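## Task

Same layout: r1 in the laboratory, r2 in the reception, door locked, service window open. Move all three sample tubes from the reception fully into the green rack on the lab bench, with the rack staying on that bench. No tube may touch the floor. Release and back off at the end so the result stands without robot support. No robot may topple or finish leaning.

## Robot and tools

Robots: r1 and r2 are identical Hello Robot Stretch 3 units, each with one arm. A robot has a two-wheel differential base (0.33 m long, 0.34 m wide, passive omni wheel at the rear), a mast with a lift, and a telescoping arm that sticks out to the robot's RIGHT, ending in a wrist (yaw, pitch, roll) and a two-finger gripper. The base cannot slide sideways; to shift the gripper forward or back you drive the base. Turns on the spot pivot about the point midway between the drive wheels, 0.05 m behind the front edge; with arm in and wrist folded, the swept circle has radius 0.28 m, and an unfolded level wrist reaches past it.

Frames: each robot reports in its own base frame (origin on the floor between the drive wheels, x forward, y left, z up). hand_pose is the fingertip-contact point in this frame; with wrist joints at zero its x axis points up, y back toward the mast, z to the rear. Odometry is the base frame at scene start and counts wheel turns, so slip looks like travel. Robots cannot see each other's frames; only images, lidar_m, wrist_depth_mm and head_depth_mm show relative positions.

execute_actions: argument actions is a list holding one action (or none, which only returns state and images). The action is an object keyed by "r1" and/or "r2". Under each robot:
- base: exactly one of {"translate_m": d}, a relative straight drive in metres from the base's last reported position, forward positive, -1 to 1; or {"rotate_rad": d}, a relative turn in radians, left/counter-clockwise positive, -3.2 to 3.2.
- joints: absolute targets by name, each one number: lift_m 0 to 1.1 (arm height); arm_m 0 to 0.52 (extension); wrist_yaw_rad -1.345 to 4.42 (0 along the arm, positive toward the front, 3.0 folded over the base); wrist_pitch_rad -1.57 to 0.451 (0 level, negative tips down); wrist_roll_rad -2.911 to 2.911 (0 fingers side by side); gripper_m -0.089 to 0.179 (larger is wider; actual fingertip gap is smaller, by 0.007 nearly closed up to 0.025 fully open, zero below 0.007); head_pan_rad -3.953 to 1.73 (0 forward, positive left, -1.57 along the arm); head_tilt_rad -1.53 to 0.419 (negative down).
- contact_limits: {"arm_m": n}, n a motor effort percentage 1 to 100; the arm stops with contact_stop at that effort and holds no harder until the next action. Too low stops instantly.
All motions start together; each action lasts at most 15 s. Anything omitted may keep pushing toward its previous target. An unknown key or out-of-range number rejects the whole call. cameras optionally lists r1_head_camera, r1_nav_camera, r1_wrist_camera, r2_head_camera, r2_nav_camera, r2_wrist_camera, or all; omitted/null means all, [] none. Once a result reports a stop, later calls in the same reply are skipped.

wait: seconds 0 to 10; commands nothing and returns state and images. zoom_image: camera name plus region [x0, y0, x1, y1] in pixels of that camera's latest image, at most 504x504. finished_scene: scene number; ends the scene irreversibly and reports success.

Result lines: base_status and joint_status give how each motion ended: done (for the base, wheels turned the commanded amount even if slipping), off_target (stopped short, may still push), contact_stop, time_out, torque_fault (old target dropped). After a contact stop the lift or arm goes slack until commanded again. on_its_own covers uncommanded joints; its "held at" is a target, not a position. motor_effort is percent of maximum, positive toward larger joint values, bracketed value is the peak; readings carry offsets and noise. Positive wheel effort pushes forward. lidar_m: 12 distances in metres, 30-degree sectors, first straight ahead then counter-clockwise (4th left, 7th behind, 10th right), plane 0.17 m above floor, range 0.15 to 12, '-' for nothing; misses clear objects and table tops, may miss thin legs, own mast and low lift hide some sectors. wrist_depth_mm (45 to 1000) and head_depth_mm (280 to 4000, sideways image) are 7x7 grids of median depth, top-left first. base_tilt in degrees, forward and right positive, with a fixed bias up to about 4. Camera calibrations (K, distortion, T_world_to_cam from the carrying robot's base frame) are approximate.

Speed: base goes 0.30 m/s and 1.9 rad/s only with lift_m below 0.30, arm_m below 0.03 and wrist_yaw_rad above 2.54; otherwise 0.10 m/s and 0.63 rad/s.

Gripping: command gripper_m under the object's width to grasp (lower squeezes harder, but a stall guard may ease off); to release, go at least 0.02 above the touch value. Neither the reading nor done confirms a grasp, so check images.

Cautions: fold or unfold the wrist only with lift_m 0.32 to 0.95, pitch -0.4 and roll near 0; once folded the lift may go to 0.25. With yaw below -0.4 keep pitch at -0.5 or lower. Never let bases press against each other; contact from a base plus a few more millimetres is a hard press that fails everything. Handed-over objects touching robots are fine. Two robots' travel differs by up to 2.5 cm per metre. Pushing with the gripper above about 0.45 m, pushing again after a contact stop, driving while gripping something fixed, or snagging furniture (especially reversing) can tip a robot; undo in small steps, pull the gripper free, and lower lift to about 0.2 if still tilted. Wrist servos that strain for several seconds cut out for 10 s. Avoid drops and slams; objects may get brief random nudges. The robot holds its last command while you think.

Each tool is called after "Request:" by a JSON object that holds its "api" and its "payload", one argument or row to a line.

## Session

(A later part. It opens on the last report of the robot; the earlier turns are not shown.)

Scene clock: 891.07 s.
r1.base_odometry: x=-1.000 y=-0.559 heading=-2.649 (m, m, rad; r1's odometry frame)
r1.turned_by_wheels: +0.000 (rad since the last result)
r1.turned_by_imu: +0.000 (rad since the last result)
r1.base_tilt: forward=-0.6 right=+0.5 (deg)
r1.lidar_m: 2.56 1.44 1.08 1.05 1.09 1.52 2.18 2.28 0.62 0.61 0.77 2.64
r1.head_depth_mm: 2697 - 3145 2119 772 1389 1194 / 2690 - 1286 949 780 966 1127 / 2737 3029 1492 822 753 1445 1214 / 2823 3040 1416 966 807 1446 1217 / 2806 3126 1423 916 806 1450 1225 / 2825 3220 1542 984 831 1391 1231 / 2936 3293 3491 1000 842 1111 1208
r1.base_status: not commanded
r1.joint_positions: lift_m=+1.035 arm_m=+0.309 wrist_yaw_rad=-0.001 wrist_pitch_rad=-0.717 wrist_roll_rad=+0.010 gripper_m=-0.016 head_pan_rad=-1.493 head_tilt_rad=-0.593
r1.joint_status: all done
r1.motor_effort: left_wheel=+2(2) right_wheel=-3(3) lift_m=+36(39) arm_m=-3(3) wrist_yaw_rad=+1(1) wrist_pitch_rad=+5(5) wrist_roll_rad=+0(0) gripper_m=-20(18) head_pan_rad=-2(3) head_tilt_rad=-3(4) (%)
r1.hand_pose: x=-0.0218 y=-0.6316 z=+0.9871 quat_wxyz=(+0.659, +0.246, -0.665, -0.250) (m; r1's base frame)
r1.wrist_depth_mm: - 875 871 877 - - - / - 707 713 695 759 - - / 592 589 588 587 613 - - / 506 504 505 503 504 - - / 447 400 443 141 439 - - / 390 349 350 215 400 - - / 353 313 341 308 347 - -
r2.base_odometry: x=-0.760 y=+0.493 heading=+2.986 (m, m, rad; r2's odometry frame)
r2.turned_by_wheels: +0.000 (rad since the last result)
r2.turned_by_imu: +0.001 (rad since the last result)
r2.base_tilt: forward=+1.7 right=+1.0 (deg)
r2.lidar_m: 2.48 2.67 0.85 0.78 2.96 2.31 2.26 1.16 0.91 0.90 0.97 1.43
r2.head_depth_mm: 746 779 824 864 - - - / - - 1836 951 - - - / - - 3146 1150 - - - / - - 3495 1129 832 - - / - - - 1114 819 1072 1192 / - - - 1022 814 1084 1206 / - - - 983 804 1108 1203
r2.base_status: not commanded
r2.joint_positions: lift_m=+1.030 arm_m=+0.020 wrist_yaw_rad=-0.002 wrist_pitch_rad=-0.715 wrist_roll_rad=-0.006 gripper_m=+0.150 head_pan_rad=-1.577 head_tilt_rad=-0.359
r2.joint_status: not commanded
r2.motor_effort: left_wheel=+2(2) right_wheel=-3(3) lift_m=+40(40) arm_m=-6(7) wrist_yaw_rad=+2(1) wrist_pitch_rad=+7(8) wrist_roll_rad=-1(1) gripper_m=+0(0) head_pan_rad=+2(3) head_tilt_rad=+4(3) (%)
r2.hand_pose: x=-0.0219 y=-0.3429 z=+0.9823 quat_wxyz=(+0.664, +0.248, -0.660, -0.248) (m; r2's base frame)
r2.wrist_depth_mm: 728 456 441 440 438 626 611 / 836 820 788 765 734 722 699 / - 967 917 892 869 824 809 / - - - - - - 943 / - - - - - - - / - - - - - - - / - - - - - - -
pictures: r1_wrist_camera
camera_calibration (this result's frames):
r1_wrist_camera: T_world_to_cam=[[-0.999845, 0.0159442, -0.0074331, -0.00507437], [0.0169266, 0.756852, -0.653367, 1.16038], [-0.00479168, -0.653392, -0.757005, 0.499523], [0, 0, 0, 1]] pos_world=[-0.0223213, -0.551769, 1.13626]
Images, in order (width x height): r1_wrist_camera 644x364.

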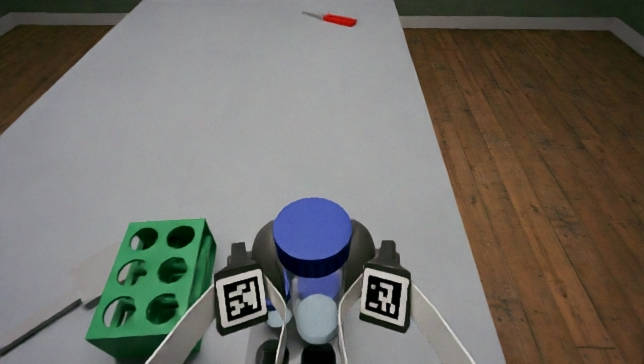

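Request:
{"api": "execute_actions", "payload": {
  "actions": [
    {"r1": {"base": {"translate_m": 0.147}, "joints": {"arm_m": 0.422, "head_pan_rad": -1.57, "head_tilt_rad": -0.6}}}
  ],
  "cameras": ["r1_head_camera", "r1_wrist_camera"]
}}

Scene clock: 897.90 s.
r1.base_odometry: x=-1.129 y=-0.629 heading=-2.648 (m, m, rad; r1's odometry frame)
r1.turned_by_wheels: +0.000 (rad since the last result)
r1.turned_by_imu: +0.000 (rad since the last result)
r1.base_tilt: forward=-0.5 right=+0.6 (deg)
r1.lidar_m: 2.41 1.43 1.07 1.04 1.09 1.53 2.32 2.44 0.66 1.18 0.69 2.49
r1.head_depth_mm: 2743 - 3164 936 783 990 1123 / 2722 3074 1374 858 754 1433 1209 / 2712 - 1303 953 796 1447 1209 / 2778 3090 1406 927 786 1449 1212 / 2822 3079 1428 981 813 1452 1226 / 2823 3163 3328 982 824 1257 1171 / 2803 3175 3393 1095 833 1400 1234
r1.base_status: done
r1.joint_positions: lift_m=+1.035 arm_m=+0.422 wrist_yaw_rad=-0.001 wrist_pitch_rad=-0.717 wrist_roll_rad=+0.010 gripper_m=-0.016 head_pan_rad=-1.563 head_tilt_rad=-0.593
r1.joint_status: all done
r1.motor_effort: left_wheel=+2(6) right_wheel=-4(4) lift_m=+36(36) arm_m=+5(6) wrist_yaw_rad=+1(1) wrist_pitch_rad=+5(4) wrist_roll_rad=+0(0) gripper_m=-19(19) head_pan_rad=-3(8) head_tilt_rad=-4(4) (%)
r1.hand_pose: x=-0.0218 y=-0.7441 z=+0.9871 quat_wxyz=(+0.659, +0.246, -0.665, -0.250) (m; r1's base frame)
r1.wrist_depth_mm: - - 879 876 879 - - / - 760 705 705 694 - - / - 588 586 589 588 602 - / - 506 505 501 500 502 - / 443 441 441 141 443 438 - / 392 396 397 214 398 391 400 / 354 355 328 304 347 352 352
r2.base_odometry: x=-0.760 y=+0.493 heading=+2.986 (m, m, rad; r2's odometry frame)
r2.turned_by_wheels: +0.000 (rad since the last result)
r2.turned_by_imu: +0.001 (rad since the last result)
r2.base_tilt: forward=+1.7 right=+1.0 (deg)
r2.lidar_m: 2.48 2.66 0.85 0.78 2.95 2.30 2.26 1.17 0.92 0.90 0.96 1.43
r2.head_depth_mm: 742 777 823 863 - - - / - - - 949 - - - / - 1841 2753 1143 - - - / - - 3465 1129 830 - - / - - - 1112 820 1079 1196 / - - - 1025 812 1086 1204 / - - - 984 803 1102 1208
r2.base_status: not commanded
r2.joint_positions: lift_m=+1.030 arm_m=+0.020 wrist_yaw_rad=-0.002 wrist_pitch_rad=-0.715 wrist_roll_rad=-0.006 gripper_m=+0.150 head_pan_rad=-1.577 head_tilt_rad=-0.359
r2.joint_status: not commanded
r2.motor_effort: left_wheel=+2(2) right_wheel=-3(3) lift_m=+40(40) arm_m=-6(6) wrist_yaw_rad=+1(1) wrist_pitch_rad=+8(8) wrist_roll_rad=-1(1) gripper_m=+0(0) head_pan_rad=+2(3) head_tilt_rad=+4(3) (%)
r2.hand_pose: x=-0.0219 y=-0.3429 z=+0.9823 quat_wxyz=(+0.664, +0.248, -0.660, -0.248) (m; r2's base frame)
r2.wrist_depth_mm: 722 456 439 441 437 637 625 / 840 815 784 766 736 720 693 / - 967 933 905 862 839 803 / - - - - - - 956 / - - - - - - - / - - - - - - - / - - - - - - -
pictures: r1_head_camera (sideways: a quarter turn clockwise sets it upright), r1_wrist_camera
camera_calibration (this result's frames):
r1_head_camera: T_world_to_cam=[[0.00364388, 0.570576, -0.821237, 1.08994], [0.999128, 0.0320738, 0.0267173, -0.0381083], [0.0415844, -0.820618, -0.569962, 0.698722], [0, 0, 0, 1]] pos_world=[0.00504751, -0.0472878, 1.29436]
r1_wrist_camera: T_world_to_cam=[[-0.999845, 0.0159444, -0.00743308, -0.00328024], [0.0169267, 0.756852, -0.653367, 1.24554], [-0.00479181, -0.653391, -0.757005, 0.426004], [0, 0, 0, 1]] pos_world=[-0.0223213, -0.664289, 1.13626]
Images, in order (width x height): r1_head_camera 896x504, r1_wrist_camera 644x364.

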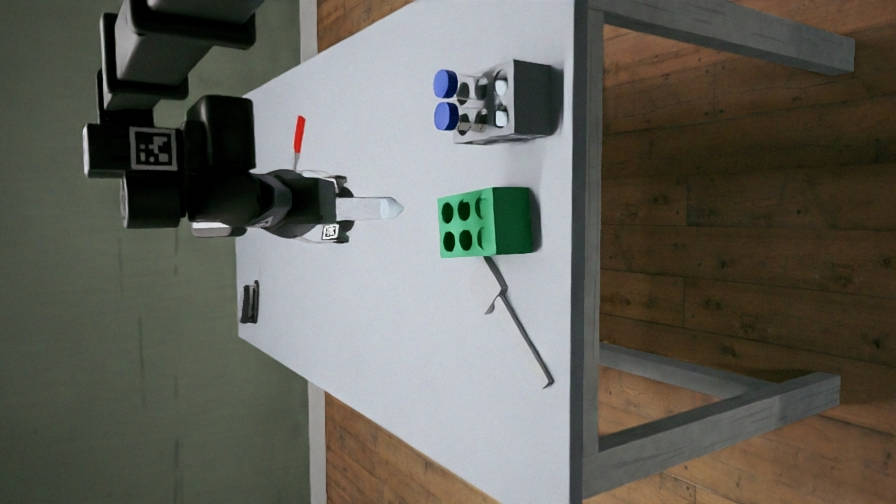

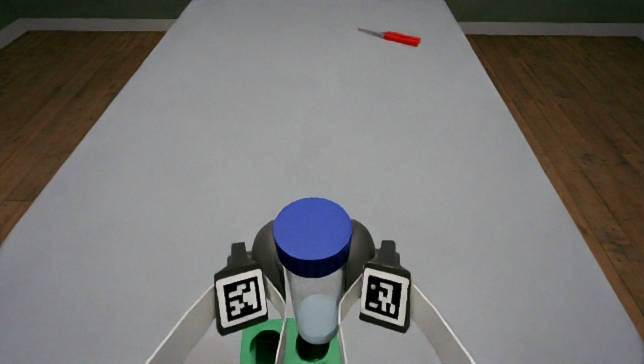

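Request:
{"api": "zoom_image", "payload": {
  "camera": "r1_wrist_camera",
  "region": [200, 240, 440, 364]
}}

Region (200, 240, 440, 364) of r1_wrist_camera's 644x364 image, scaled by 2.100; it fills the top 260 rows of this view, and the rest is white.

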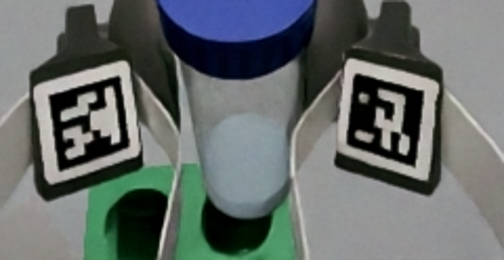

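Request:
{"api": "execute_actions", "payload": {
  "actions": [
    {"r1": {"base": {"translate_m": 0.005}, "joints": {"arm_m": 0.429, "lift_m": 0.965}}}
  ],
  "cameras": ["r1_head_camera", "r1_wrist_camera"]
}}

Scene clock: 909.43 s.
r1.base_odometry: x=-1.134 y=-0.631 heading=-2.648 (m, m, rad; r1's odometry frame)
r1.turned_by_wheels: +0.000 (rad since the last result)
r1.turned_by_imu: +0.000 (rad since the last result)
r1.base_tilt: forward=-0.6 right=+0.5 (deg)
r1.lidar_m: 2.41 1.43 1.07 1.04 1.09 1.53 2.33 2.44 0.66 1.16 0.69 2.48
r1.head_depth_mm: 2742 3012 - 897 781 984 1147 / 2752 2952 1221 841 749 1433 1200 / 2753 3012 - 912 799 1440 1207 / 2758 3046 1420 927 807 1440 1219 / 2783 3065 1440 975 813 1451 1219 / 2818 3105 3377 983 823 1226 1175 / 2849 3154 3394 2243 832 1407 1235
r1.base_status: done
r1.joint_positions: lift_m=+0.965 arm_m=+0.429 wrist_yaw_rad=-0.001 wrist_pitch_rad=-0.717 wrist_roll_rad=+0.010 gripper_m=-0.016 head_pan_rad=-1.563 head_tilt_rad=-0.593
r1.joint_status: all done
r1.motor_effort: left_wheel=+2(5) right_wheel=-3(5) lift_m=+30(30) arm_m=+4(5) wrist_yaw_rad=+1(1) wrist_pitch_rad=+5(5) wrist_roll_rad=+0(0) gripper_m=-21(20) head_pan_rad=-3(2) head_tilt_rad=-4(4) (%)
r1.hand_pose: x=-0.0218 y=-0.7511 z=+0.9173 quat_wxyz=(+0.659, +0.246, -0.665, -0.250) (m; r1's base frame)
r1.wrist_depth_mm: - 791 722 706 714 - - / - 576 571 567 571 597 - / 508 479 476 478 478 474 - / 411 413 411 407 410 409 434 / 359 358 360 141 358 357 359 / 319 318 322 215 326 316 317 / 288 287 264 226 281 286 286
r2.base_odometry: x=-0.760 y=+0.493 heading=+2.986 (m, m, rad; r2's odometry frame)
r2.turned_by_wheels: +0.000 (rad since the last result)
r2.turned_by_imu: +0.001 (rad since the last result)
r2.base_tilt: forward=+1.7 right=+1.0 (deg)
r2.lidar_m: 2.48 2.66 0.85 0.78 2.96 2.30 2.26 1.17 0.91 0.90 0.96 1.43
r2.head_depth_mm: 743 777 823 863 - - - / - - 2766 950 - - - / - 1833 2722 1153 - - - / - - 3483 1129 832 - - / - - - 1109 818 1072 1193 / - - - 1026 812 1085 1204 / - - - 979 808 1106 1203
r2.base_status: not commanded
r2.joint_positions: lift_m=+1.030 arm_m=+0.020 wrist_yaw_rad=-0.002 wrist_pitch_rad=-0.715 wrist_roll_rad=-0.006 gripper_m=+0.150 head_pan_rad=-1.577 head_tilt_rad=-0.359
r2.joint_status: not commanded
r2.motor_effort: left_wheel=+2(2) right_wheel=-3(3) lift_m=+40(40) arm_m=-7(6) wrist_yaw_rad=+1(1) wrist_pitch_rad=+8(8) wrist_roll_rad=-1(1) gripper_m=+0(0) head_pan_rad=+1(2) head_tilt_rad=+3(4) (%)
r2.hand_pose: x=-0.0219 y=-0.3429 z=+0.9823 quat_wxyz=(+0.664, +0.248, -0.660, -0.248) (m; r2's base frame)
r2.wrist_depth_mm: 727 454 442 437 439 638 617 / 842 809 790 763 744 713 691 / - 957 922 898 868 832 808 / - - - - - - 950 / - - - - - - - / - - - - - - - / - - - - - - -
pictures: r1_head_camera (sideways: a quarter turn clockwise sets it upright), r1_wrist_camera
camera_calibration (this result's frames):
r1_head_camera: T_world_to_cam=[[0.00364394, 0.570576, -0.821236, 1.08994], [0.999128, 0.0320736, 0.0267173, -0.0381083], [0.0415843, -0.820618, -0.569962, 0.698723], [0, 0, 0, 1]] pos_world=[0.00504751, -0.0472878, 1.29436]
r1_wrist_camera: T_world_to_cam=[[-0.999845, 0.0159443, -0.0074331, -0.00368758], [0.0169266, 0.756852, -0.653367, 1.20523], [-0.00479169, -0.653391, -0.757005, 0.368593], [0, 0, 0, 1]] pos_world=[-0.0223213, -0.671286, 1.06646]
Images, in order (width x height): r1_head_camera 896x504, r1_wrist_camera 644x364.

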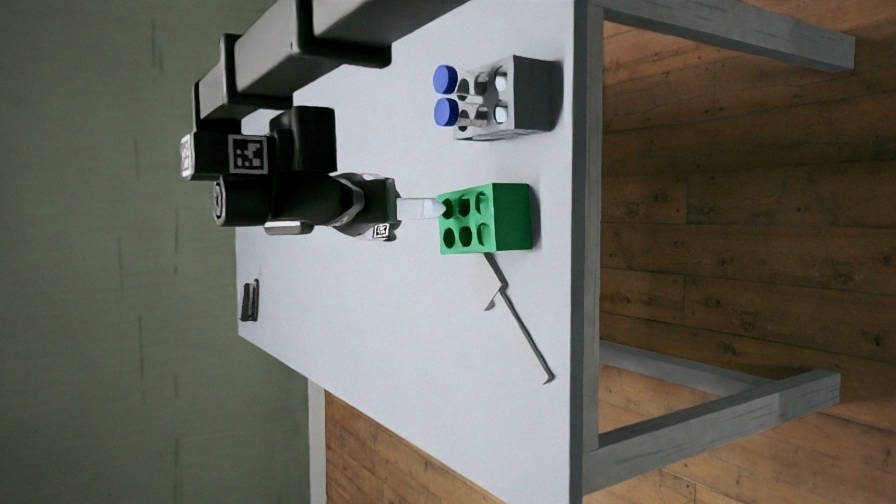

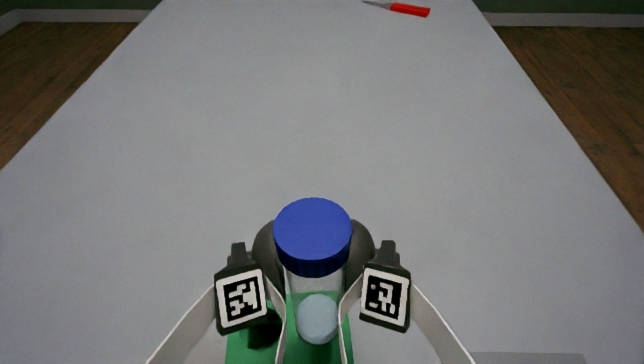

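Request:
{"api": "zoom_image", "payload": {
  "camera": "r1_wrist_camera",
  "region": [200, 240, 440, 364]
}}

Request:
{"api": "zoom_image", "payload": {
  "camera": "r1_head_camera",
  "region": [340, 130, 560, 290]
}}

Region (200, 240, 440, 364) of r1_wrist_camera's 644x364 image, scaled by 2.100; it fills the top 260 rows of this view, and the rest is white.

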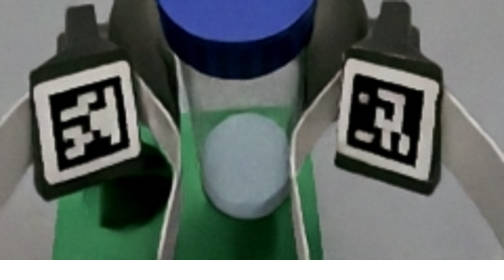

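Region (340, 130, 560, 290) of r1_head_camera's 896x504 image, scaled by 2.291, with more detail than that image has; it fills the top 367 rows of this view, and the rest is white.

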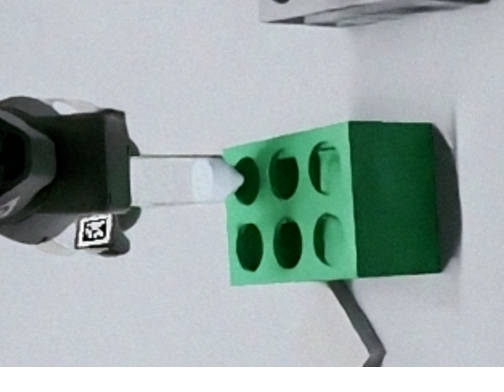

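Request:
{"api": "execute_actions", "payload": {
  "actions": [
    {"r1": {"joints": {"arm_m": 0.434, "lift_m": 0.948}}}
  ],
  "cameras": ["r1_head_camera", "r1_wrist_camera"]
}}

Request:
{"api": "zoom_image", "payload": {
  "camera": "r1_wrist_camera",
  "region": [200, 240, 440, 364]
}}

Request:
{"api": "zoom_image", "payload": {
  "camera": "r1_head_camera",
  "region": [340, 130, 560, 290]
}}

Scene clock: 937.43 s.
r1.base_odometry: x=-1.134 y=-0.631 heading=-2.648 (m, m, rad; r1's odometry frame)
r1.turned_by_wheels: +0.000 (rad since the last result)
r1.turned_by_imu: +0.000 (rad since the last result)
r1.base_tilt: forward=-0.6 right=+0.5 (deg)
r1.lidar_m: 2.41 1.43 1.07 1.04 1.09 1.53 2.34 2.45 0.66 1.17 0.69 2.47
r1.head_depth_mm: 2699 3012 - 878 777 981 1148 / 2743 2966 1218 843 748 1433 1202 / 2767 3017 - 915 795 1447 1218 / 2778 2986 1422 930 804 1442 1213 / 2783 3059 1427 980 813 1461 1217 / 2801 3075 3349 983 824 1220 1171 / 2840 3143 3404 2251 836 1397 1240
r1.base_status: not commanded
r1.joint_positions: lift_m=+0.948 arm_m=+0.434 wrist_yaw_rad=-0.001 wrist_pitch_rad=-0.717 wrist_roll_rad=+0.010 gripper_m=-0.016 head_pan_rad=-1.563 head_tilt_rad=-0.593
r1.joint_status: all done
r1.motor_effort: left_wheel=+2(2) right_wheel=-4(4) lift_m=+31(33) arm_m=+4(5) wrist_yaw_rad=+1(1) wrist_pitch_rad=+5(4) wrist_roll_rad=+0(0) gripper_m=-21(19) head_pan_rad=-2(3) head_tilt_rad=-4(3) (%)
r1.hand_pose: x=-0.0218 y=-0.7561 z=+0.9003 quat_wxyz=(+0.659, +0.246, -0.665, -0.250) (m; r1's base frame)
r1.wrist_depth_mm: - 702 675 678 682 - - / - 543 536 539 538 539 - / 459 451 451 452 450 451 - / 386 386 390 386 384 388 385 / 341 337 341 141 339 337 337 / 300 301 304 214 307 300 299 / 272 271 249 210 266 272 270
r2.base_odometry: x=-0.760 y=+0.493 heading=+2.986 (m, m, rad; r2's odometry frame)
r2.turned_by_wheels: +0.000 (rad since the last result)
r2.turned_by_imu: +0.001 (rad since the last result)
r2.base_tilt: forward=+1.6 right=+1.0 (deg)
r2.lidar_m: 2.48 2.67 0.85 0.78 2.95 2.30 2.26 1.16 0.91 0.90 0.96 1.43
r2.head_depth_mm: 746 777 823 862 - - - / - - 2758 951 - - - / - 1849 2651 1147 - - - / - - 3516 1130 828 - - / - - - 1110 819 1073 1192 / - - - 1025 814 1087 1203 / - - - 977 807 1100 1208
r2.base_status: not commanded
r2.joint_positions: lift_m=+1.030 arm_m=+0.020 wrist_yaw_rad=-0.002 wrist_pitch_rad=-0.715 wrist_roll_rad=-0.006 gripper_m=+0.150 head_pan_rad=-1.577 head_tilt_rad=-0.359
r2.joint_status: not commanded
r2.motor_effort: left_wheel=+2(2) right_wheel=-3(3) lift_m=+40(40) arm_m=-6(7) wrist_yaw_rad=+1(1) wrist_pitch_rad=+7(8) wrist_roll_rad=-1(1) gripper_m=+0(1) head_pan_rad=+2(2) head_tilt_rad=+3(4) (%)
r2.hand_pose: x=-0.0219 y=-0.3429 z=+0.9823 quat_wxyz=(+0.664, +0.248, -0.660, -0.248) (m; r2's base frame)
r2.wrist_depth_mm: 724 453 442 442 438 632 620 / 842 796 784 762 743 711 693 / - 968 918 898 871 847 797 / - - - - - - 955 / - - - - - - - / - - - - - - - / - - - - - - -
pictures: r1_head_camera (sideways: a quarter turn clockwise sets it upright), r1_wrist_camera
camera_calibration (this result's frames):
r1_head_camera: T_world_to_cam=[[0.00364408, 0.570576, -0.821236, 1.08994], [0.999128, 0.0320734, 0.0267173, -0.0381083], [0.0415841, -0.820618, -0.569962, 0.698723], [0, 0, 0, 1]] pos_world=[0.00504749, -0.0472878, 1.29436]
r1_wrist_camera: T_world_to_cam=[[-0.999845, 0.0159441, -0.00743303, -0.00373433], [0.0169265, 0.756852, -0.653367, 1.19791], [-0.00479167, -0.653392, -0.757005, 0.352457], [0, 0, 0, 1]] pos_world=[-0.0223212, -0.676286, 1.04946]
Images, in order (width x height): r1_head_camera 896x504, r1_wrist_camera 644x364.

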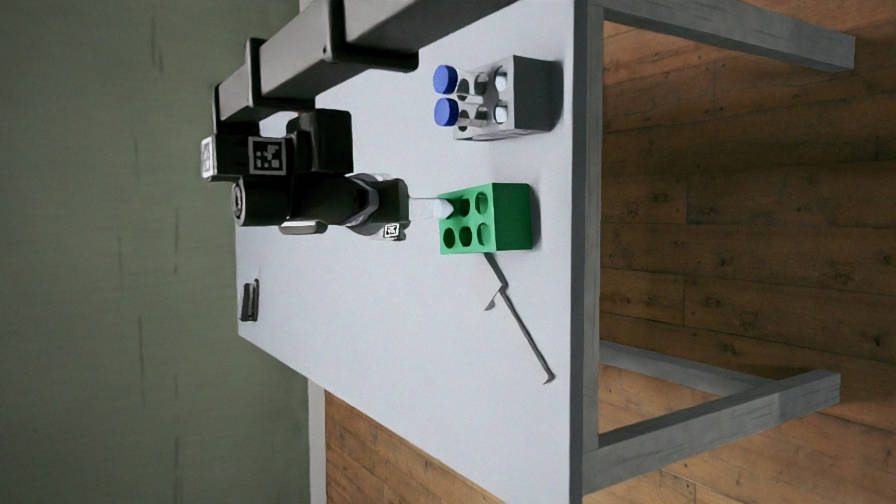

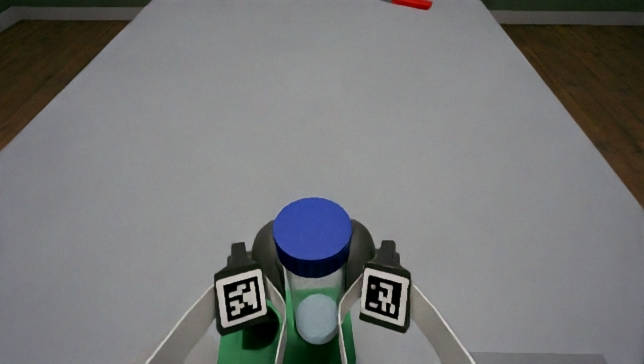

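Region (200, 240, 440, 364) of r1_wrist_camera's 644x364 image, scaled by 2.100; it fills the top 260 rows of this view, and the rest is white.

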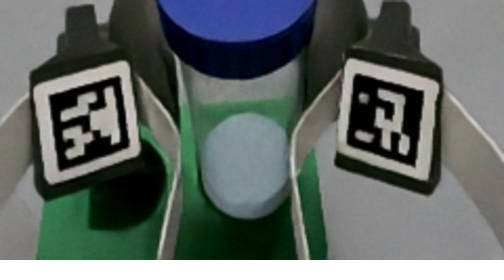

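Region (340, 130, 560, 290) of r1_head_camera's 896x504 image, scaled by 2.291, with more detail than that image has; it fills the top 367 rows of this view, and the rest is white.

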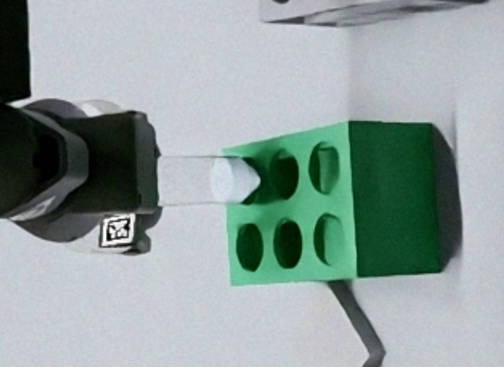

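Request:
{"api": "execute_actions", "payload": {
  "actions": [
    {"r1": {"joints": {"lift_m": 0.906}}}
  ],
  "cameras": ["r1_head_camera", "r1_wrist_camera"]
}}

Request:
{"api": "zoom_image", "payload": {
  "camera": "r1_head_camera",
  "region": [340, 130, 560, 290]
}}

Scene clock: 945.00 s.
r1.base_odometry: x=-1.134 y=-0.631 heading=-2.648 (m, m, rad; r1's odometry frame)
r1.turned_by_wheels: +0.000 (rad since the last result)
r1.turned_by_imu: +0.000 (rad since the last result)
r1.base_tilt: forward=-0.6 right=+0.4 (deg)
r1.lidar_m: 2.42 1.43 1.07 1.04 1.09 1.53 2.34 2.44 0.66 1.17 0.69 2.48
r1.head_depth_mm: 2760 3035 3263 - 784 987 1141 / 2734 3004 - 833 753 1430 1206 / 2758 3019 - 878 797 1444 1204 / 2815 3062 1422 886 802 1440 1213 / 2810 3095 1436 977 812 1450 1219 / 2824 3122 3379 986 825 1224 1172 / 2837 3111 3344 2268 835 1397 1233
r1.base_status: not commanded
r1.joint_positions: lift_m=+0.906 arm_m=+0.434 wrist_yaw_rad=-0.001 wrist_pitch_rad=-0.717 wrist_roll_rad=+0.010 gripper_m=-0.016 head_pan_rad=-1.563 head_tilt_rad=-0.593
r1.joint_status: all done
r1.motor_effort: left_wheel=+2(2) right_wheel=-3(4) lift_m=+30(31) arm_m=+4(4) wrist_yaw_rad=+1(0) wrist_pitch_rad=+4(4) wrist_roll_rad=+0(0) gripper_m=-19(19) head_pan_rad=-3(3) head_tilt_rad=-5(4) (%)
r1.hand_pose: x=-0.0218 y=-0.7561 z=+0.8583 quat_wxyz=(+0.659, +0.246, -0.665, -0.250) (m; r1's base frame)
r1.wrist_depth_mm: - 581 574 571 571 573 - / 470 460 461 461 459 462 - / 385 386 386 384 384 384 382 / 331 330 330 329 329 328 328 / 289 291 291 141 290 289 287 / 257 257 257 210 262 256 256 / 232 221 174 178 227 210 174
r2.base_odometry: x=-0.760 y=+0.493 heading=+2.986 (m, m, rad; r2's odometry frame)
r2.turned_by_wheels: +0.000 (rad since the last result)
r2.turned_by_imu: +0.001 (rad since the last result)
r2.base_tilt: forward=+1.6 right=+1.0 (deg)
r2.lidar_m: 2.48 2.66 0.85 0.78 2.96 2.30 2.26 1.16 0.91 0.90 0.97 1.43
r2.head_depth_mm: 743 781 823 862 - - - / - - 2604 947 - - - / - 2421 2634 1149 - - - / - - 3488 1132 830 - - / - - - 1109 821 1075 1192 / - - - 1024 812 1084 1209 / - - - 978 805 1105 1206
r2.base_status: not commanded
r2.joint_positions: lift_m=+1.030 arm_m=+0.020 wrist_yaw_rad=-0.002 wrist_pitch_rad=-0.715 wrist_roll_rad=-0.006 gripper_m=+0.150 head_pan_rad=-1.577 head_tilt_rad=-0.359
r2.joint_status: not commanded
r2.motor_effort: left_wheel=+2(2) right_wheel=-3(3) lift_m=+40(40) arm_m=-6(7) wrist_yaw_rad=+1(1) wrist_pitch_rad=+7(8) wrist_roll_rad=-1(1) gripper_m=+0(1) head_pan_rad=+2(2) head_tilt_rad=+4(4) (%)
r2.hand_pose: x=-0.0219 y=-0.3429 z=+0.9823 quat_wxyz=(+0.664, +0.248, -0.660, -0.248) (m; r2's base frame)
r2.wrist_depth_mm: 725 453 440 433 437 637 620 / 837 816 778 762 734 718 696 / - 953 906 876 862 829 801 / - - - - - - 958 / - - - - - - - / - - - - - - - / - - - - - - -
pictures: r1_head_camera (sideways: a quarter turn clockwise sets it upright), r1_wrist_camera
camera_calibration (this result's frames):
r1_head_camera: T_world_to_cam=[[0.00364388, 0.570576, -0.821237, 1.08994], [0.999128, 0.0320738, 0.0267173, -0.0381083], [0.0415844, -0.820618, -0.569962, 0.698722], [0, 0, 0, 1]] pos_world=[0.00504751, -0.0472878, 1.29436]
r1_wrist_camera: T_world_to_cam=[[-0.999845, 0.0159447, -0.00743406, -0.00404501], [0.0169273, 0.756809, -0.653417, 1.1705], [-0.0047924, -0.653441, -0.756962, 0.320587], [0, 0, 0, 1]] pos_world=[-0.0223214, -0.676294, 1.00746]
Images, in order (width x height): r1_head_camera 896x504, r1_wrist_camera 644x364.

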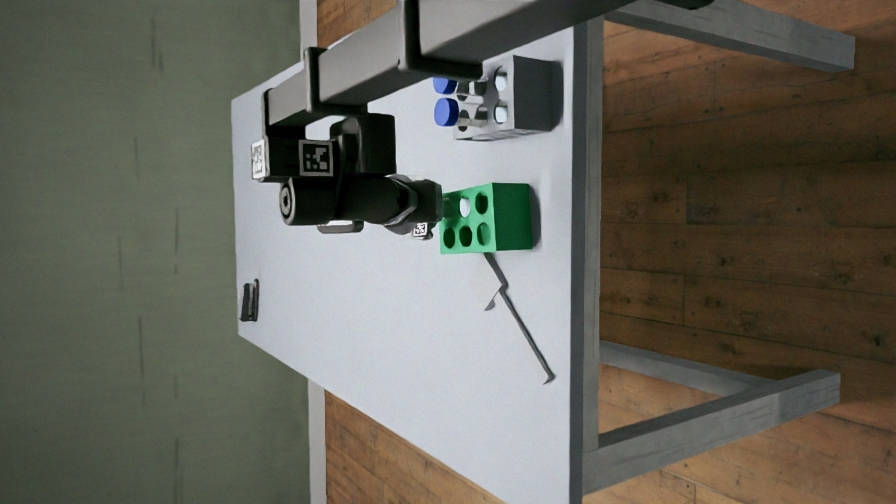

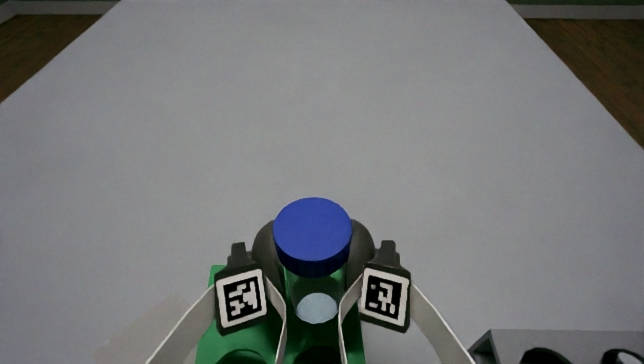

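Region (340, 130, 560, 290) of r1_head_camera's 896x504 image, scaled by 2.291, with more detail than that image has; it fills the top 367 rows of this view, and the rest is white.

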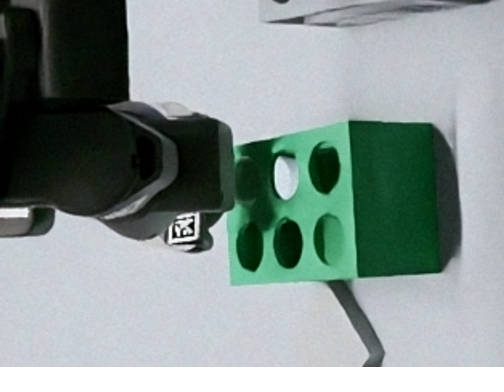

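Request:
{"api": "execute_actions", "payload": {
  "actions": [
    {"r1": {"joints": {"gripper_m": 0.095}}}
  ],
  "cameras": ["r1_wrist_camera"]
}}

Scene clock: 966.00 s.
r1.base_odometry: x=-1.134 y=-0.631 heading=-2.648 (m, m, rad; r1's odometry frame)
r1.turned_by_wheels: +0.000 (rad since the last result)
r1.turned_by_imu: +0.000 (rad since the last result)
r1.base_tilt: forward=-0.6 right=+0.5 (deg)
r1.lidar_m: 2.41 1.43 1.07 1.04 1.09 1.53 2.33 2.44 0.66 1.17 0.69 2.48
r1.head_depth_mm: 2711 3035 3277 - 788 983 1144 / 2757 3049 - 833 753 1422 1200 / 2745 3047 - 878 796 1434 1212 / 2762 3022 1429 897 803 1453 1215 / 2764 3052 1433 976 815 1461 1216 / 2835 3122 3323 986 825 1224 1168 / 2830 3161 3416 2261 835 1390 1236
r1.base_status: not commanded
r1.joint_positions: lift_m=+0.906 arm_m=+0.434 wrist_yaw_rad=-0.001 wrist_pitch_rad=-0.717 wrist_roll_rad=+0.010 gripper_m=+0.095 head_pan_rad=-1.563 head_tilt_rad=-0.593
r1.joint_status: all done
r1.motor_effort: left_wheel=+2(2) right_wheel=-3(4) lift_m=+30(31) arm_m=+4(4) wrist_yaw_rad=+1(1) wrist_pitch_rad=+5(4) wrist_roll_rad=+0(0) gripper_m=+1(83) head_pan_rad=-3(3) head_tilt_rad=-4(4) (%)
r1.hand_pose: x=-0.0218 y=-0.7561 z=+0.8583 quat_wxyz=(+0.659, +0.246, -0.665, -0.250) (m; r1's base frame)
r1.wrist_depth_mm: - 578 577 575 582 575 - / 481 464 461 462 459 455 - / 385 385 385 385 381 384 384 / 332 331 330 331 329 331 330 / 289 288 294 146 296 287 287 / 257 258 215 194 256 257 256 / 231 215 178 179 230 227 174
r2.base_odometry: x=-0.760 y=+0.493 heading=+2.986 (m, m, rad; r2's odometry frame)
r2.turned_by_wheels: +0.000 (rad since the last result)
r2.turned_by_imu: +0.001 (rad since the last result)
r2.base_tilt: forward=+1.6 right=+1.0 (deg)
r2.lidar_m: 2.48 2.66 0.85 0.78 2.95 2.30 2.26 1.16 0.91 0.90 0.96 1.43
r2.head_depth_mm: 746 779 826 864 - - - / - - 2610 953 - - - / - 2395 2624 1144 - - - / - - 3470 1133 829 - - / - - - 1108 819 1075 1200 / - - - 1020 815 1088 1213 / - - - 989 805 1103 1209
r2.base_status: not commanded
r2.joint_positions: lift_m=+1.030 arm_m=+0.020 wrist_yaw_rad=-0.002 wrist_pitch_rad=-0.715 wrist_roll_rad=-0.006 gripper_m=+0.150 head_pan_rad=-1.577 head_tilt_rad=-0.359
r2.joint_status: not commanded
r2.motor_effort: left_wheel=+2(2) right_wheel=-3(3) lift_m=+40(39) arm_m=-7(6) wrist_yaw_rad=+0(1) wrist_pitch_rad=+7(7) wrist_roll_rad=-1(1) gripper_m=+0(0) head_pan_rad=+2(2) head_tilt_rad=+3(4) (%)
r2.hand_pose: x=-0.0219 y=-0.3429 z=+0.9823 quat_wxyz=(+0.664, +0.248, -0.660, -0.248) (m; r2's base frame)
r2.wrist_depth_mm: 715 455 438 441 434 628 623 / 847 808 790 755 740 713 701 / - 960 926 891 864 830 798 / - - - - - - 925 / - - - - - - - / - - - - - - - / - - - - - - -
pictures: r1_wrist_camera
camera_calibration (this result's frames):
r1_wrist_camera: T_world_to_cam=[[-0.999845, 0.0159448, -0.00743403, -0.00404503], [0.0169273, 0.756809, -0.653417, 1.1705], [-0.00479243, -0.653441, -0.756962, 0.320587], [0, 0, 0, 1]] pos_world=[-0.0223214, -0.676294, 1.00746]
Images, in order (width x height): r1_wrist_camera 644x364.

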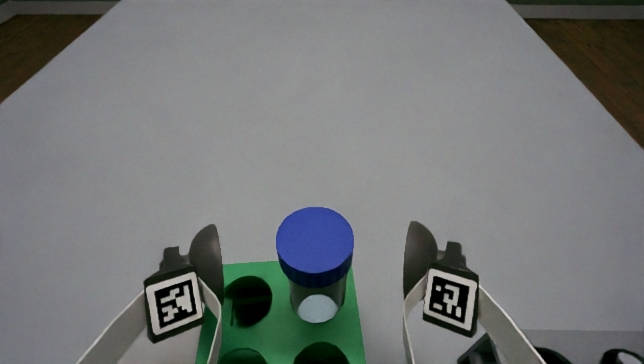

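Request:
{"api": "execute_actions", "payload": {
  "actions": [
    {"r1": {"joints": {"lift_m": 0.965}}}
  ],
  "cameras": []
}}

Request:
{"api": "execute_actions", "payload": {
  "actions": [
    {"r1": {"base": {"translate_m": 0.056}, "joints": {"wrist_yaw_rad": -1.34, "arm_m": 0.486, "head_pan_rad": -1.75, "head_tilt_rad": -0.6}}}
  ],
  "cameras": ["r1_head_camera", "r1_wrist_camera"]
}}

Scene clock: 975.87 s.
r1.base_odometry: x=-1.134 y=-0.631 heading=-2.648 (m, m, rad; r1's odometry frame)
r1.turned_by_wheels: +0.000 (rad since the last result)
r1.turned_by_imu: +0.000 (rad since the last result)
r1.base_tilt: forward=-0.6 right=+0.5 (deg)
r1.lidar_m: 2.41 1.43 1.07 1.04 1.09 1.53 2.33 2.45 0.66 1.17 0.69 2.49
r1.head_depth_mm: 2715 3027 - 904 784 986 1139 / 2749 2976 1231 839 751 1428 1204 / 2787 3008 - 915 798 1437 1214 / 2775 3066 1416 929 803 1462 1219 / 2761 3090 1443 976 810 1450 1220 / 2805 3138 3353 984 825 1230 1167 / 2828 3077 3443 2238 835 1398 1232
r1.base_status: not commanded
r1.joint_positions: lift_m=+0.965 arm_m=+0.434 wrist_yaw_rad=-0.001 wrist_pitch_rad=-0.717 wrist_roll_rad=+0.010 gripper_m=+0.095 head_pan_rad=-1.563 head_tilt_rad=-0.593
r1.joint_status: all done
r1.motor_effort: left_wheel=+2(2) right_wheel=-4(4) lift_m=+35(34) arm_m=+4(4) wrist_yaw_rad=+1(1) wrist_pitch_rad=+5(5) wrist_roll_rad=+0(0) gripper_m=+1(1) head_pan_rad=-3(2) head_tilt_rad=-4(4) (%)
r1.hand_pose: x=-0.0218 y=-0.7561 z=+0.9171 quat_wxyz=(+0.659, +0.246, -0.665, -0.250) (m; r1's base frame)
r1.wrist_depth_mm: - 795 710 707 707 - - / - 571 572 573 573 592 - / 516 477 476 476 472 474 - / 409 408 411 411 408 410 421 / 360 359 362 358 366 358 357 / 320 318 318 306 319 319 318 / 286 276 263 230 287 287 286
r2.base_odometry: x=-0.760 y=+0.493 heading=+2.986 (m, m, rad; r2's odometry frame)
r2.turned_by_wheels: +0.000 (rad since the last result)
r2.turned_by_imu: +0.001 (rad since the last result)
r2.base_tilt: forward=+1.7 right=+1.0 (deg)
r2.lidar_m: 2.48 2.66 0.85 0.78 2.96 2.30 2.26 1.16 0.91 0.90 0.97 1.43
r2.head_depth_mm: 741 778 827 861 - - - / - - 2742 953 - - - / - 1852 2621 1148 - - - / - - 3519 1124 828 - - / - - - 1112 819 1082 1202 / - - - 1024 813 1086 1214 / - - - 983 806 1104 1206
r2.base_status: not commanded
r2.joint_positions: lift_m=+1.030 arm_m=+0.020 wrist_yaw_rad=-0.002 wrist_pitch_rad=-0.715 wrist_roll_rad=-0.006 gripper_m=+0.150 head_pan_rad=-1.577 head_tilt_rad=-0.359
r2.joint_status: not commanded
r2.motor_effort: left_wheel=+2(2) right_wheel=-3(3) lift_m=+40(40) arm_m=-7(6) wrist_yaw_rad=+2(1) wrist_pitch_rad=+7(8) wrist_roll_rad=-1(1) gripper_m=+1(1) head_pan_rad=+2(2) head_tilt_rad=+3(4) (%)
r2.hand_pose: x=-0.0219 y=-0.3429 z=+0.9823 quat_wxyz=(+0.664, +0.248, -0.660, -0.248) (m; r2's base frame)
r2.wrist_depth_mm: 719 454 438 438 436 629 618 / 835 804 800 751 739 716 692 / - 950 915 895 879 827 806 / - - - - - - 970 / - - - - - - - / - - - - - - - / - - - - - - -
pictures: none
No camera images: the call's "cameras" was empty. Leave "cameras" out to get every camera's image.

Scene clock: 978.20 s.
r1.base_odometry: x=-1.183 y=-0.658 heading=-2.648 (m, m, rad; r1's odometry frame)
r1.turned_by_wheels: +0.000 (rad since the last result)
r1.turned_by_imu: +0.000 (rad since the last result)
r1.base_tilt: forward=-0.6 right=+0.5 (deg)
r1.lidar_m: 2.36 1.43 1.07 1.04 1.09 1.54 2.39 2.50 0.68 0.97 0.67 2.42
r1.head_depth_mm: 2908 3220 3458 - - 1352 1201 / 2877 3252 - - 829 1397 1183 / 2841 3082 - 842 812 1439 1211 / 2819 2986 1411 887 798 1453 1212 / 2758 2964 - 972 797 1460 1224 / 2727 2993 1459 982 793 1382 1200 / 2702 3019 1840 996 781 942 1154
r1.base_status: done
r1.joint_positions: lift_m=+0.965 arm_m=+0.486 wrist_yaw_rad=-1.337 wrist_pitch_rad=-0.717 wrist_roll_rad=+0.010 gripper_m=+0.095 head_pan_rad=-1.743 head_tilt_rad=-0.593
r1.joint_status: all done
r1.motor_effort: left_wheel=+2(7) right_wheel=-3(6) lift_m=+35(35) arm_m=+4(5) wrist_yaw_rad=-2(1) wrist_pitch_rad=+4(4) wrist_roll_rad=+0(0) gripper_m=+0(1) head_pan_rad=-3(17) head_tilt_rad=-4(3) (%)
r1.hand_pose: x=-0.1940 y=-0.6716 z=+0.9171 quat_wxyz=(+0.363, -0.219, -0.675, -0.604) (m; r1's base frame)
r1.wrist_depth_mm: - - - - - - - / - - - - - - - / 477 477 - - - - - / 410 409 411 410 - - - / 356 356 361 349 367 - - / 319 317 294 208 284 - - / 286 280 270 225 275 - -
r2.base_odometry: x=-0.760 y=+0.493 heading=+2.986 (m, m, rad; r2's odometry frame)
r2.turned_by_wheels: +0.000 (rad since the last result)
r2.turned_by_imu: +0.000 (rad since the last result)
r2.base_tilt: forward=+1.7 right=+1.0 (deg)
r2.lidar_m: 2.48 2.67 0.85 0.78 2.96 2.30 2.26 1.17 0.91 0.90 0.97 1.43
r2.head_depth_mm: 741 775 828 860 - - - / - - - 947 - - - / - - 2674 1145 - - - / - - 3459 1126 831 - - / - - - 1106 823 1074 1196 / - - - 1026 812 1090 1204 / - - - 979 803 1105 1205
r2.base_status: not commanded
r2.joint_positions: lift_m=+1.030 arm_m=+0.020 wrist_yaw_rad=-0.002 wrist_pitch_rad=-0.715 wrist_roll_rad=-0.006 gripper_m=+0.150 head_pan_rad=-1.577 head_tilt_rad=-0.359
r2.joint_status: not commanded
r2.motor_effort: left_wheel=+2(2) right_wheel=-3(3) lift_m=+40(40) arm_m=-6(6) wrist_yaw_rad=+1(1) wrist_pitch_rad=+8(8) wrist_roll_rad=-1(1) gripper_m=+0(1) head_pan_rad=+2(2) head_tilt_rad=+3(4) (%)
r2.hand_pose: x=-0.0219 y=-0.3429 z=+0.9823 quat_wxyz=(+0.664, +0.248, -0.660, -0.248) (m; r2's base frame)
r2.wrist_depth_mm: 726 455 444 441 438 637 617 / 833 818 794 765 748 716 701 / - 962 925 881 871 818 814 / - - - - - - 960 / - - - - - - - / - - - - - - - / - - - - - - -
pictures: r1_head_camera (sideways: a quarter turn clockwise sets it upright), r1_wrist_camera
camera_calibration (this result's frames):
r1_head_camera: T_world_to_cam=[[0.105674, 0.56073, -0.821228, 1.08931], [0.988745, -0.147207, 0.0267177, -0.0380454], [-0.105909, -0.814808, -0.569975, 0.699639], [0, 0, 0, 1]] pos_world=[-0.00339617, -0.0463363, 1.29436]
r1_wrist_camera: T_world_to_cam=[[-0.217405, 0.976053, -0.00743491, 0.6195], [0.739904, 0.159828, -0.65345, 0.887242], [-0.636614, -0.147564, -0.756933, 0.636639], [0, 0, 0, 1]] pos_world=[-0.116499, -0.652525, 1.06627]
Images, in order (width x height): r1_head_camera 896x504, r1_wrist_camera 644x364.

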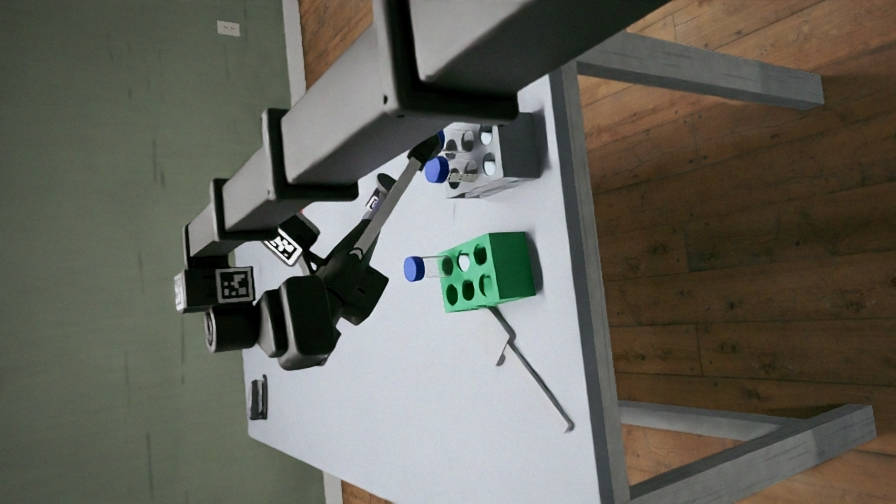

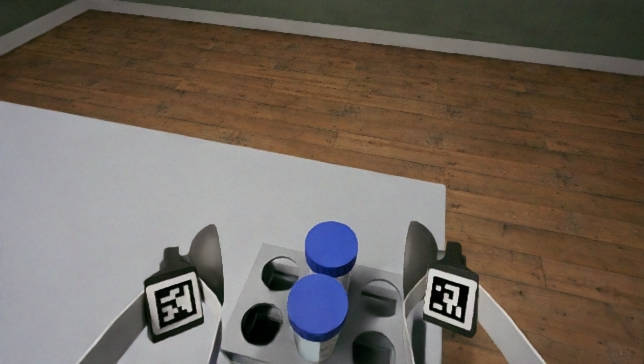

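Request:
{"api": "zoom_image", "payload": {
  "camera": "r1_wrist_camera",
  "region": [200, 200, 440, 364]
}}

Region (200, 200, 440, 364) of r1_wrist_camera's 644x364 image, scaled by 2.100; it fills the top 344 rows of this view, and the rest is white.

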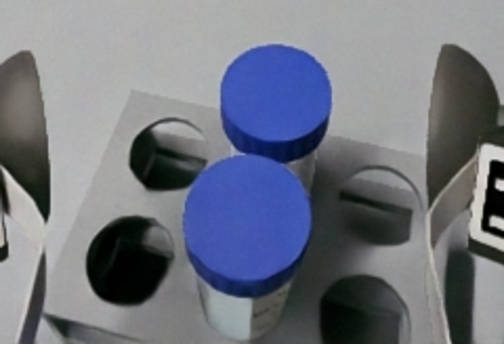

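Request:
{"api": "execute_actions", "payload": {
  "actions": [
    {"r1": {"base": {"translate_m": 0.008}, "joints": {"arm_m": 0.482, "lift_m": 0.905}}}
  ],
  "cameras": ["r1_head_camera", "r1_wrist_camera"]
}}

Scene clock: 991.17 s.
r1.base_odometry: x=-1.190 y=-0.662 heading=-2.648 (m, m, rad; r1's odometry frame)
r1.turned_by_wheels: +0.000 (rad since the last result)
r1.turned_by_imu: +0.000 (rad since the last result)
r1.base_tilt: forward=-0.5 right=+0.6 (deg)
r1.lidar_m: 2.35 1.42 1.07 1.04 1.09 1.53 2.40 2.52 0.69 0.95 0.66 2.42
r1.head_depth_mm: 2910 3227 3353 2199 - - 1183 / 2881 3138 3320 - - 1396 1185 / 2817 3153 1606 865 813 1441 1206 / 2811 3061 1329 879 802 1440 1210 / 2741 3012 1612 934 799 1458 1218 / 2758 2941 1444 985 786 1390 1189 / 2716 3014 3167 994 778 929 1177
r1.base_status: done
r1.joint_positions: lift_m=+0.905 arm_m=+0.482 wrist_yaw_rad=-1.337 wrist_pitch_rad=-0.717 wrist_roll_rad=+0.010 gripper_m=+0.095 head_pan_rad=-1.743 head_tilt_rad=-0.593
r1.joint_status: all done
r1.motor_effort: left_wheel=+2(5) right_wheel=-3(6) lift_m=+30(28) arm_m=-3(4) wrist_yaw_rad=-1(3) wrist_pitch_rad=+5(5) wrist_roll_rad=+0(0) gripper_m=+0(0) head_pan_rad=-2(3) head_tilt_rad=-4(4) (%)
r1.hand_pose: x=-0.1940 y=-0.6680 z=+0.8573 quat_wxyz=(+0.362, -0.219, -0.675, -0.604) (m; r1's base frame)
r1.wrist_depth_mm: - - - - - - - / - - - - - - - / 384 383 379 384 - - - / 329 329 330 172 330 - - / 287 288 259 148 287 - - / 256 256 225 193 219 - - / 231 227 221 198 210 954 941
r2.base_odometry: x=-0.760 y=+0.493 heading=+2.986 (m, m, rad; r2's odometry frame)
r2.turned_by_wheels: +0.000 (rad since the last result)
r2.turned_by_imu: +0.001 (rad since the last result)
r2.base_tilt: forward=+1.7 right=+1.0 (deg)
r2.lidar_m: 2.48 2.67 0.85 0.78 2.96 2.30 2.25 1.17 0.91 0.90 0.97 1.42
r2.head_depth_mm: 744 779 825 863 - - - / - - - 947 - - - / - - 2587 1147 - - - / - - 3469 1129 826 - - / - - - 1112 819 1075 1191 / - - - 1024 813 1086 1209 / - - - 977 808 1104 1203
r2.base_status: not commanded
r2.joint_positions: lift_m=+1.030 arm_m=+0.020 wrist_yaw_rad=-0.002 wrist_pitch_rad=-0.715 wrist_roll_rad=-0.006 gripper_m=+0.150 head_pan_rad=-1.577 head_tilt_rad=-0.359
r2.joint_status: not commanded
r2.motor_effort: left_wheel=+2(1) right_wheel=-3(3) lift_m=+40(40) arm_m=-7(7) wrist_yaw_rad=+1(1) wrist_pitch_rad=+7(8) wrist_roll_rad=-1(1) gripper_m=+0(0) head_pan_rad=+2(2) head_tilt_rad=+3(4) (%)
r2.hand_pose: x=-0.0219 y=-0.3429 z=+0.9823 quat_wxyz=(+0.664, +0.248, -0.660, -0.248) (m; r2's base frame)
r2.wrist_depth_mm: 724 451 442 438 436 633 613 / 844 811 779 762 733 714 699 / - 957 939 884 859 836 806 / - - - - - - 954 / - - - - - - - / - - - - - - - / - - - - - - -
pictures: r1_head_camera (sideways: a quarter turn clockwise sets it upright), r1_wrist_camera
camera_calibration (this result's frames):
r1_head_camera: T_world_to_cam=[[0.105675, 0.56073, -0.821228, 1.08931], [0.988745, -0.147208, 0.0267177, -0.0380454], [-0.10591, -0.814808, -0.569975, 0.699639], [0, 0, 0, 1]] pos_world=[-0.0033962, -0.0463363, 1.29436]
r1_wrist_camera: T_world_to_cam=[[-0.217063, 0.976129, -0.00743484, 0.615681], [0.739958, 0.159568, -0.653452, 0.847445], [-0.636667, -0.147342, -0.756931, 0.59203], [0, 0, 0, 1]] pos_world=[-0.116507, -0.648979, 1.00647]
Images, in order (width x height): r1_head_camera 896x504, r1_wrist_camera 644x364.

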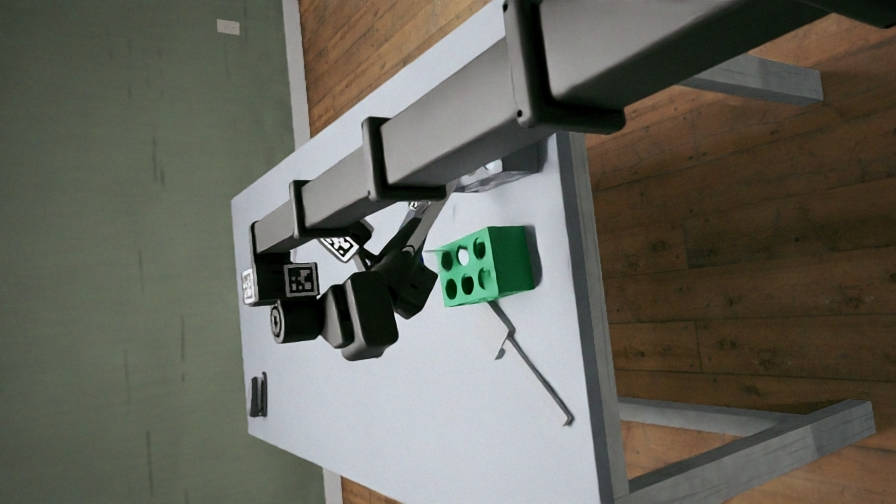

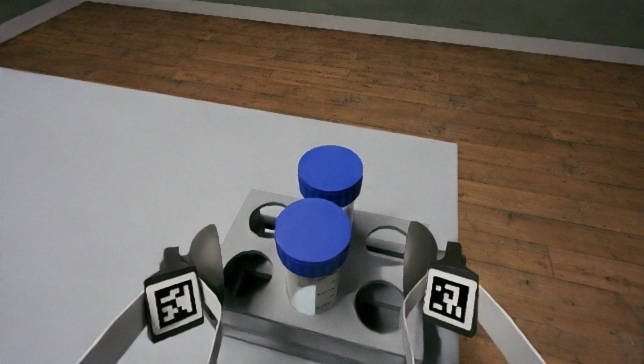

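Request:
{"api": "execute_actions", "payload": {
  "actions": [
    {"r1": {"joints": {"gripper_m": -0.02}}}
  ],
  "cameras": ["r1_wrist_camera"]
}}

Scene clock: 999.17 s.
r1.base_odometry: x=-1.190 y=-0.662 heading=-2.648 (m, m, rad; r1's odometry frame)
r1.turned_by_wheels: +0.000 (rad since the last result)
r1.turned_by_imu: +0.000 (rad since the last result)
r1.base_tilt: forward=-0.6 right=+0.5 (deg)
r1.lidar_m: 2.35 1.43 1.07 1.04 1.09 1.53 2.40 2.51 0.69 0.94 0.67 2.42
r1.head_depth_mm: 2879 3208 3297 2184 - - 1187 / 2849 3192 3315 - - 1396 1174 / 2818 3121 1610 883 811 1439 1208 / 2805 3042 1333 881 799 1441 1212 / 2770 2988 1616 934 796 1462 1221 / 2740 3006 1457 984 788 1394 1196 / 2685 2969 3127 996 781 933 1178
r1.base_status: not commanded
r1.joint_positions: lift_m=+0.905 arm_m=+0.482 wrist_yaw_rad=-1.337 wrist_pitch_rad=-0.717 wrist_roll_rad=+0.010 gripper_m=-0.019 head_pan_rad=-1.743 head_tilt_rad=-0.593
r1.joint_status: all done
r1.motor_effort: left_wheel=+2(2) right_wheel=-3(3) lift_m=+31(30) arm_m=-3(3) wrist_yaw_rad=-2(2) wrist_pitch_rad=+5(5) wrist_roll_rad=+0(0) gripper_m=-21(96) head_pan_rad=-3(3) head_tilt_rad=-4(4) (%)
r1.hand_pose: x=-0.1940 y=-0.6680 z=+0.8573 quat_wxyz=(+0.362, -0.219, -0.675, -0.604) (m; r1's base frame)
r1.wrist_depth_mm: - - - - - - - / - - - - - - - / 382 387 382 382 - - - / 329 328 327 170 328 - - / 286 287 281 141 279 - - / 257 255 252 168 250 - - / 230 230 222 195 176 940 961
r2.base_odometry: x=-0.760 y=+0.493 heading=+2.986 (m, m, rad; r2's odometry frame)
r2.turned_by_wheels: +0.000 (rad since the last result)
r2.turned_by_imu: +0.001 (rad since the last result)
r2.base_tilt: forward=+1.6 right=+1.1 (deg)
r2.lidar_m: 2.48 2.66 0.85 0.78 2.96 2.30 2.26 1.16 0.91 0.90 0.96 1.43
r2.head_depth_mm: 743 780 822 863 - - - / - - - 951 - - - / - - 2624 1149 - - - / - - 3480 1133 827 - - / - - - 1113 821 1077 1195 / - - - 1021 814 1083 1214 / - - - 980 803 1105 1206
r2.base_status: not commanded
r2.joint_positions: lift_m=+1.030 arm_m=+0.020 wrist_yaw_rad=-0.002 wrist_pitch_rad=-0.715 wrist_roll_rad=-0.006 gripper_m=+0.150 head_pan_rad=-1.577 head_tilt_rad=-0.359
r2.joint_status: not commanded
r2.motor_effort: left_wheel=+2(1) right_wheel=-3(3) lift_m=+40(40) arm_m=-7(7) wrist_yaw_rad=+1(1) wrist_pitch_rad=+7(8) wrist_roll_rad=-1(1) gripper_m=+0(0) head_pan_rad=+2(2) head_tilt_rad=+3(3) (%)
r2.hand_pose: x=-0.0219 y=-0.3429 z=+0.9823 quat_wxyz=(+0.664, +0.248, -0.660, -0.248) (m; r2's base frame)
r2.wrist_depth_mm: 718 450 440 442 435 625 624 / 839 820 781 760 735 721 707 / - 963 931 881 847 832 810 / - - - - - - 958 / - - - - - - - / - - - - - - - / - - - - - - -
pictures: r1_wrist_camera
camera_calibration (this result's frames):
r1_wrist_camera: T_world_to_cam=[[-0.217063, 0.976129, -0.00743479, 0.615681], [0.739958, 0.159568, -0.653452, 0.847445], [-0.636668, -0.147341, -0.756931, 0.59203], [0, 0, 0, 1]] pos_world=[-0.116507, -0.648979, 1.00647]
Images, in order (width x height): r1_wrist_camera 644x364.

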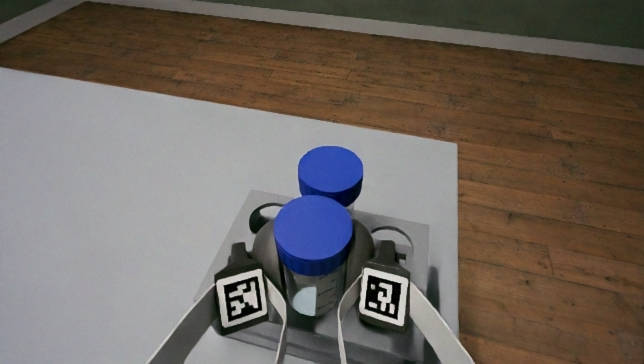

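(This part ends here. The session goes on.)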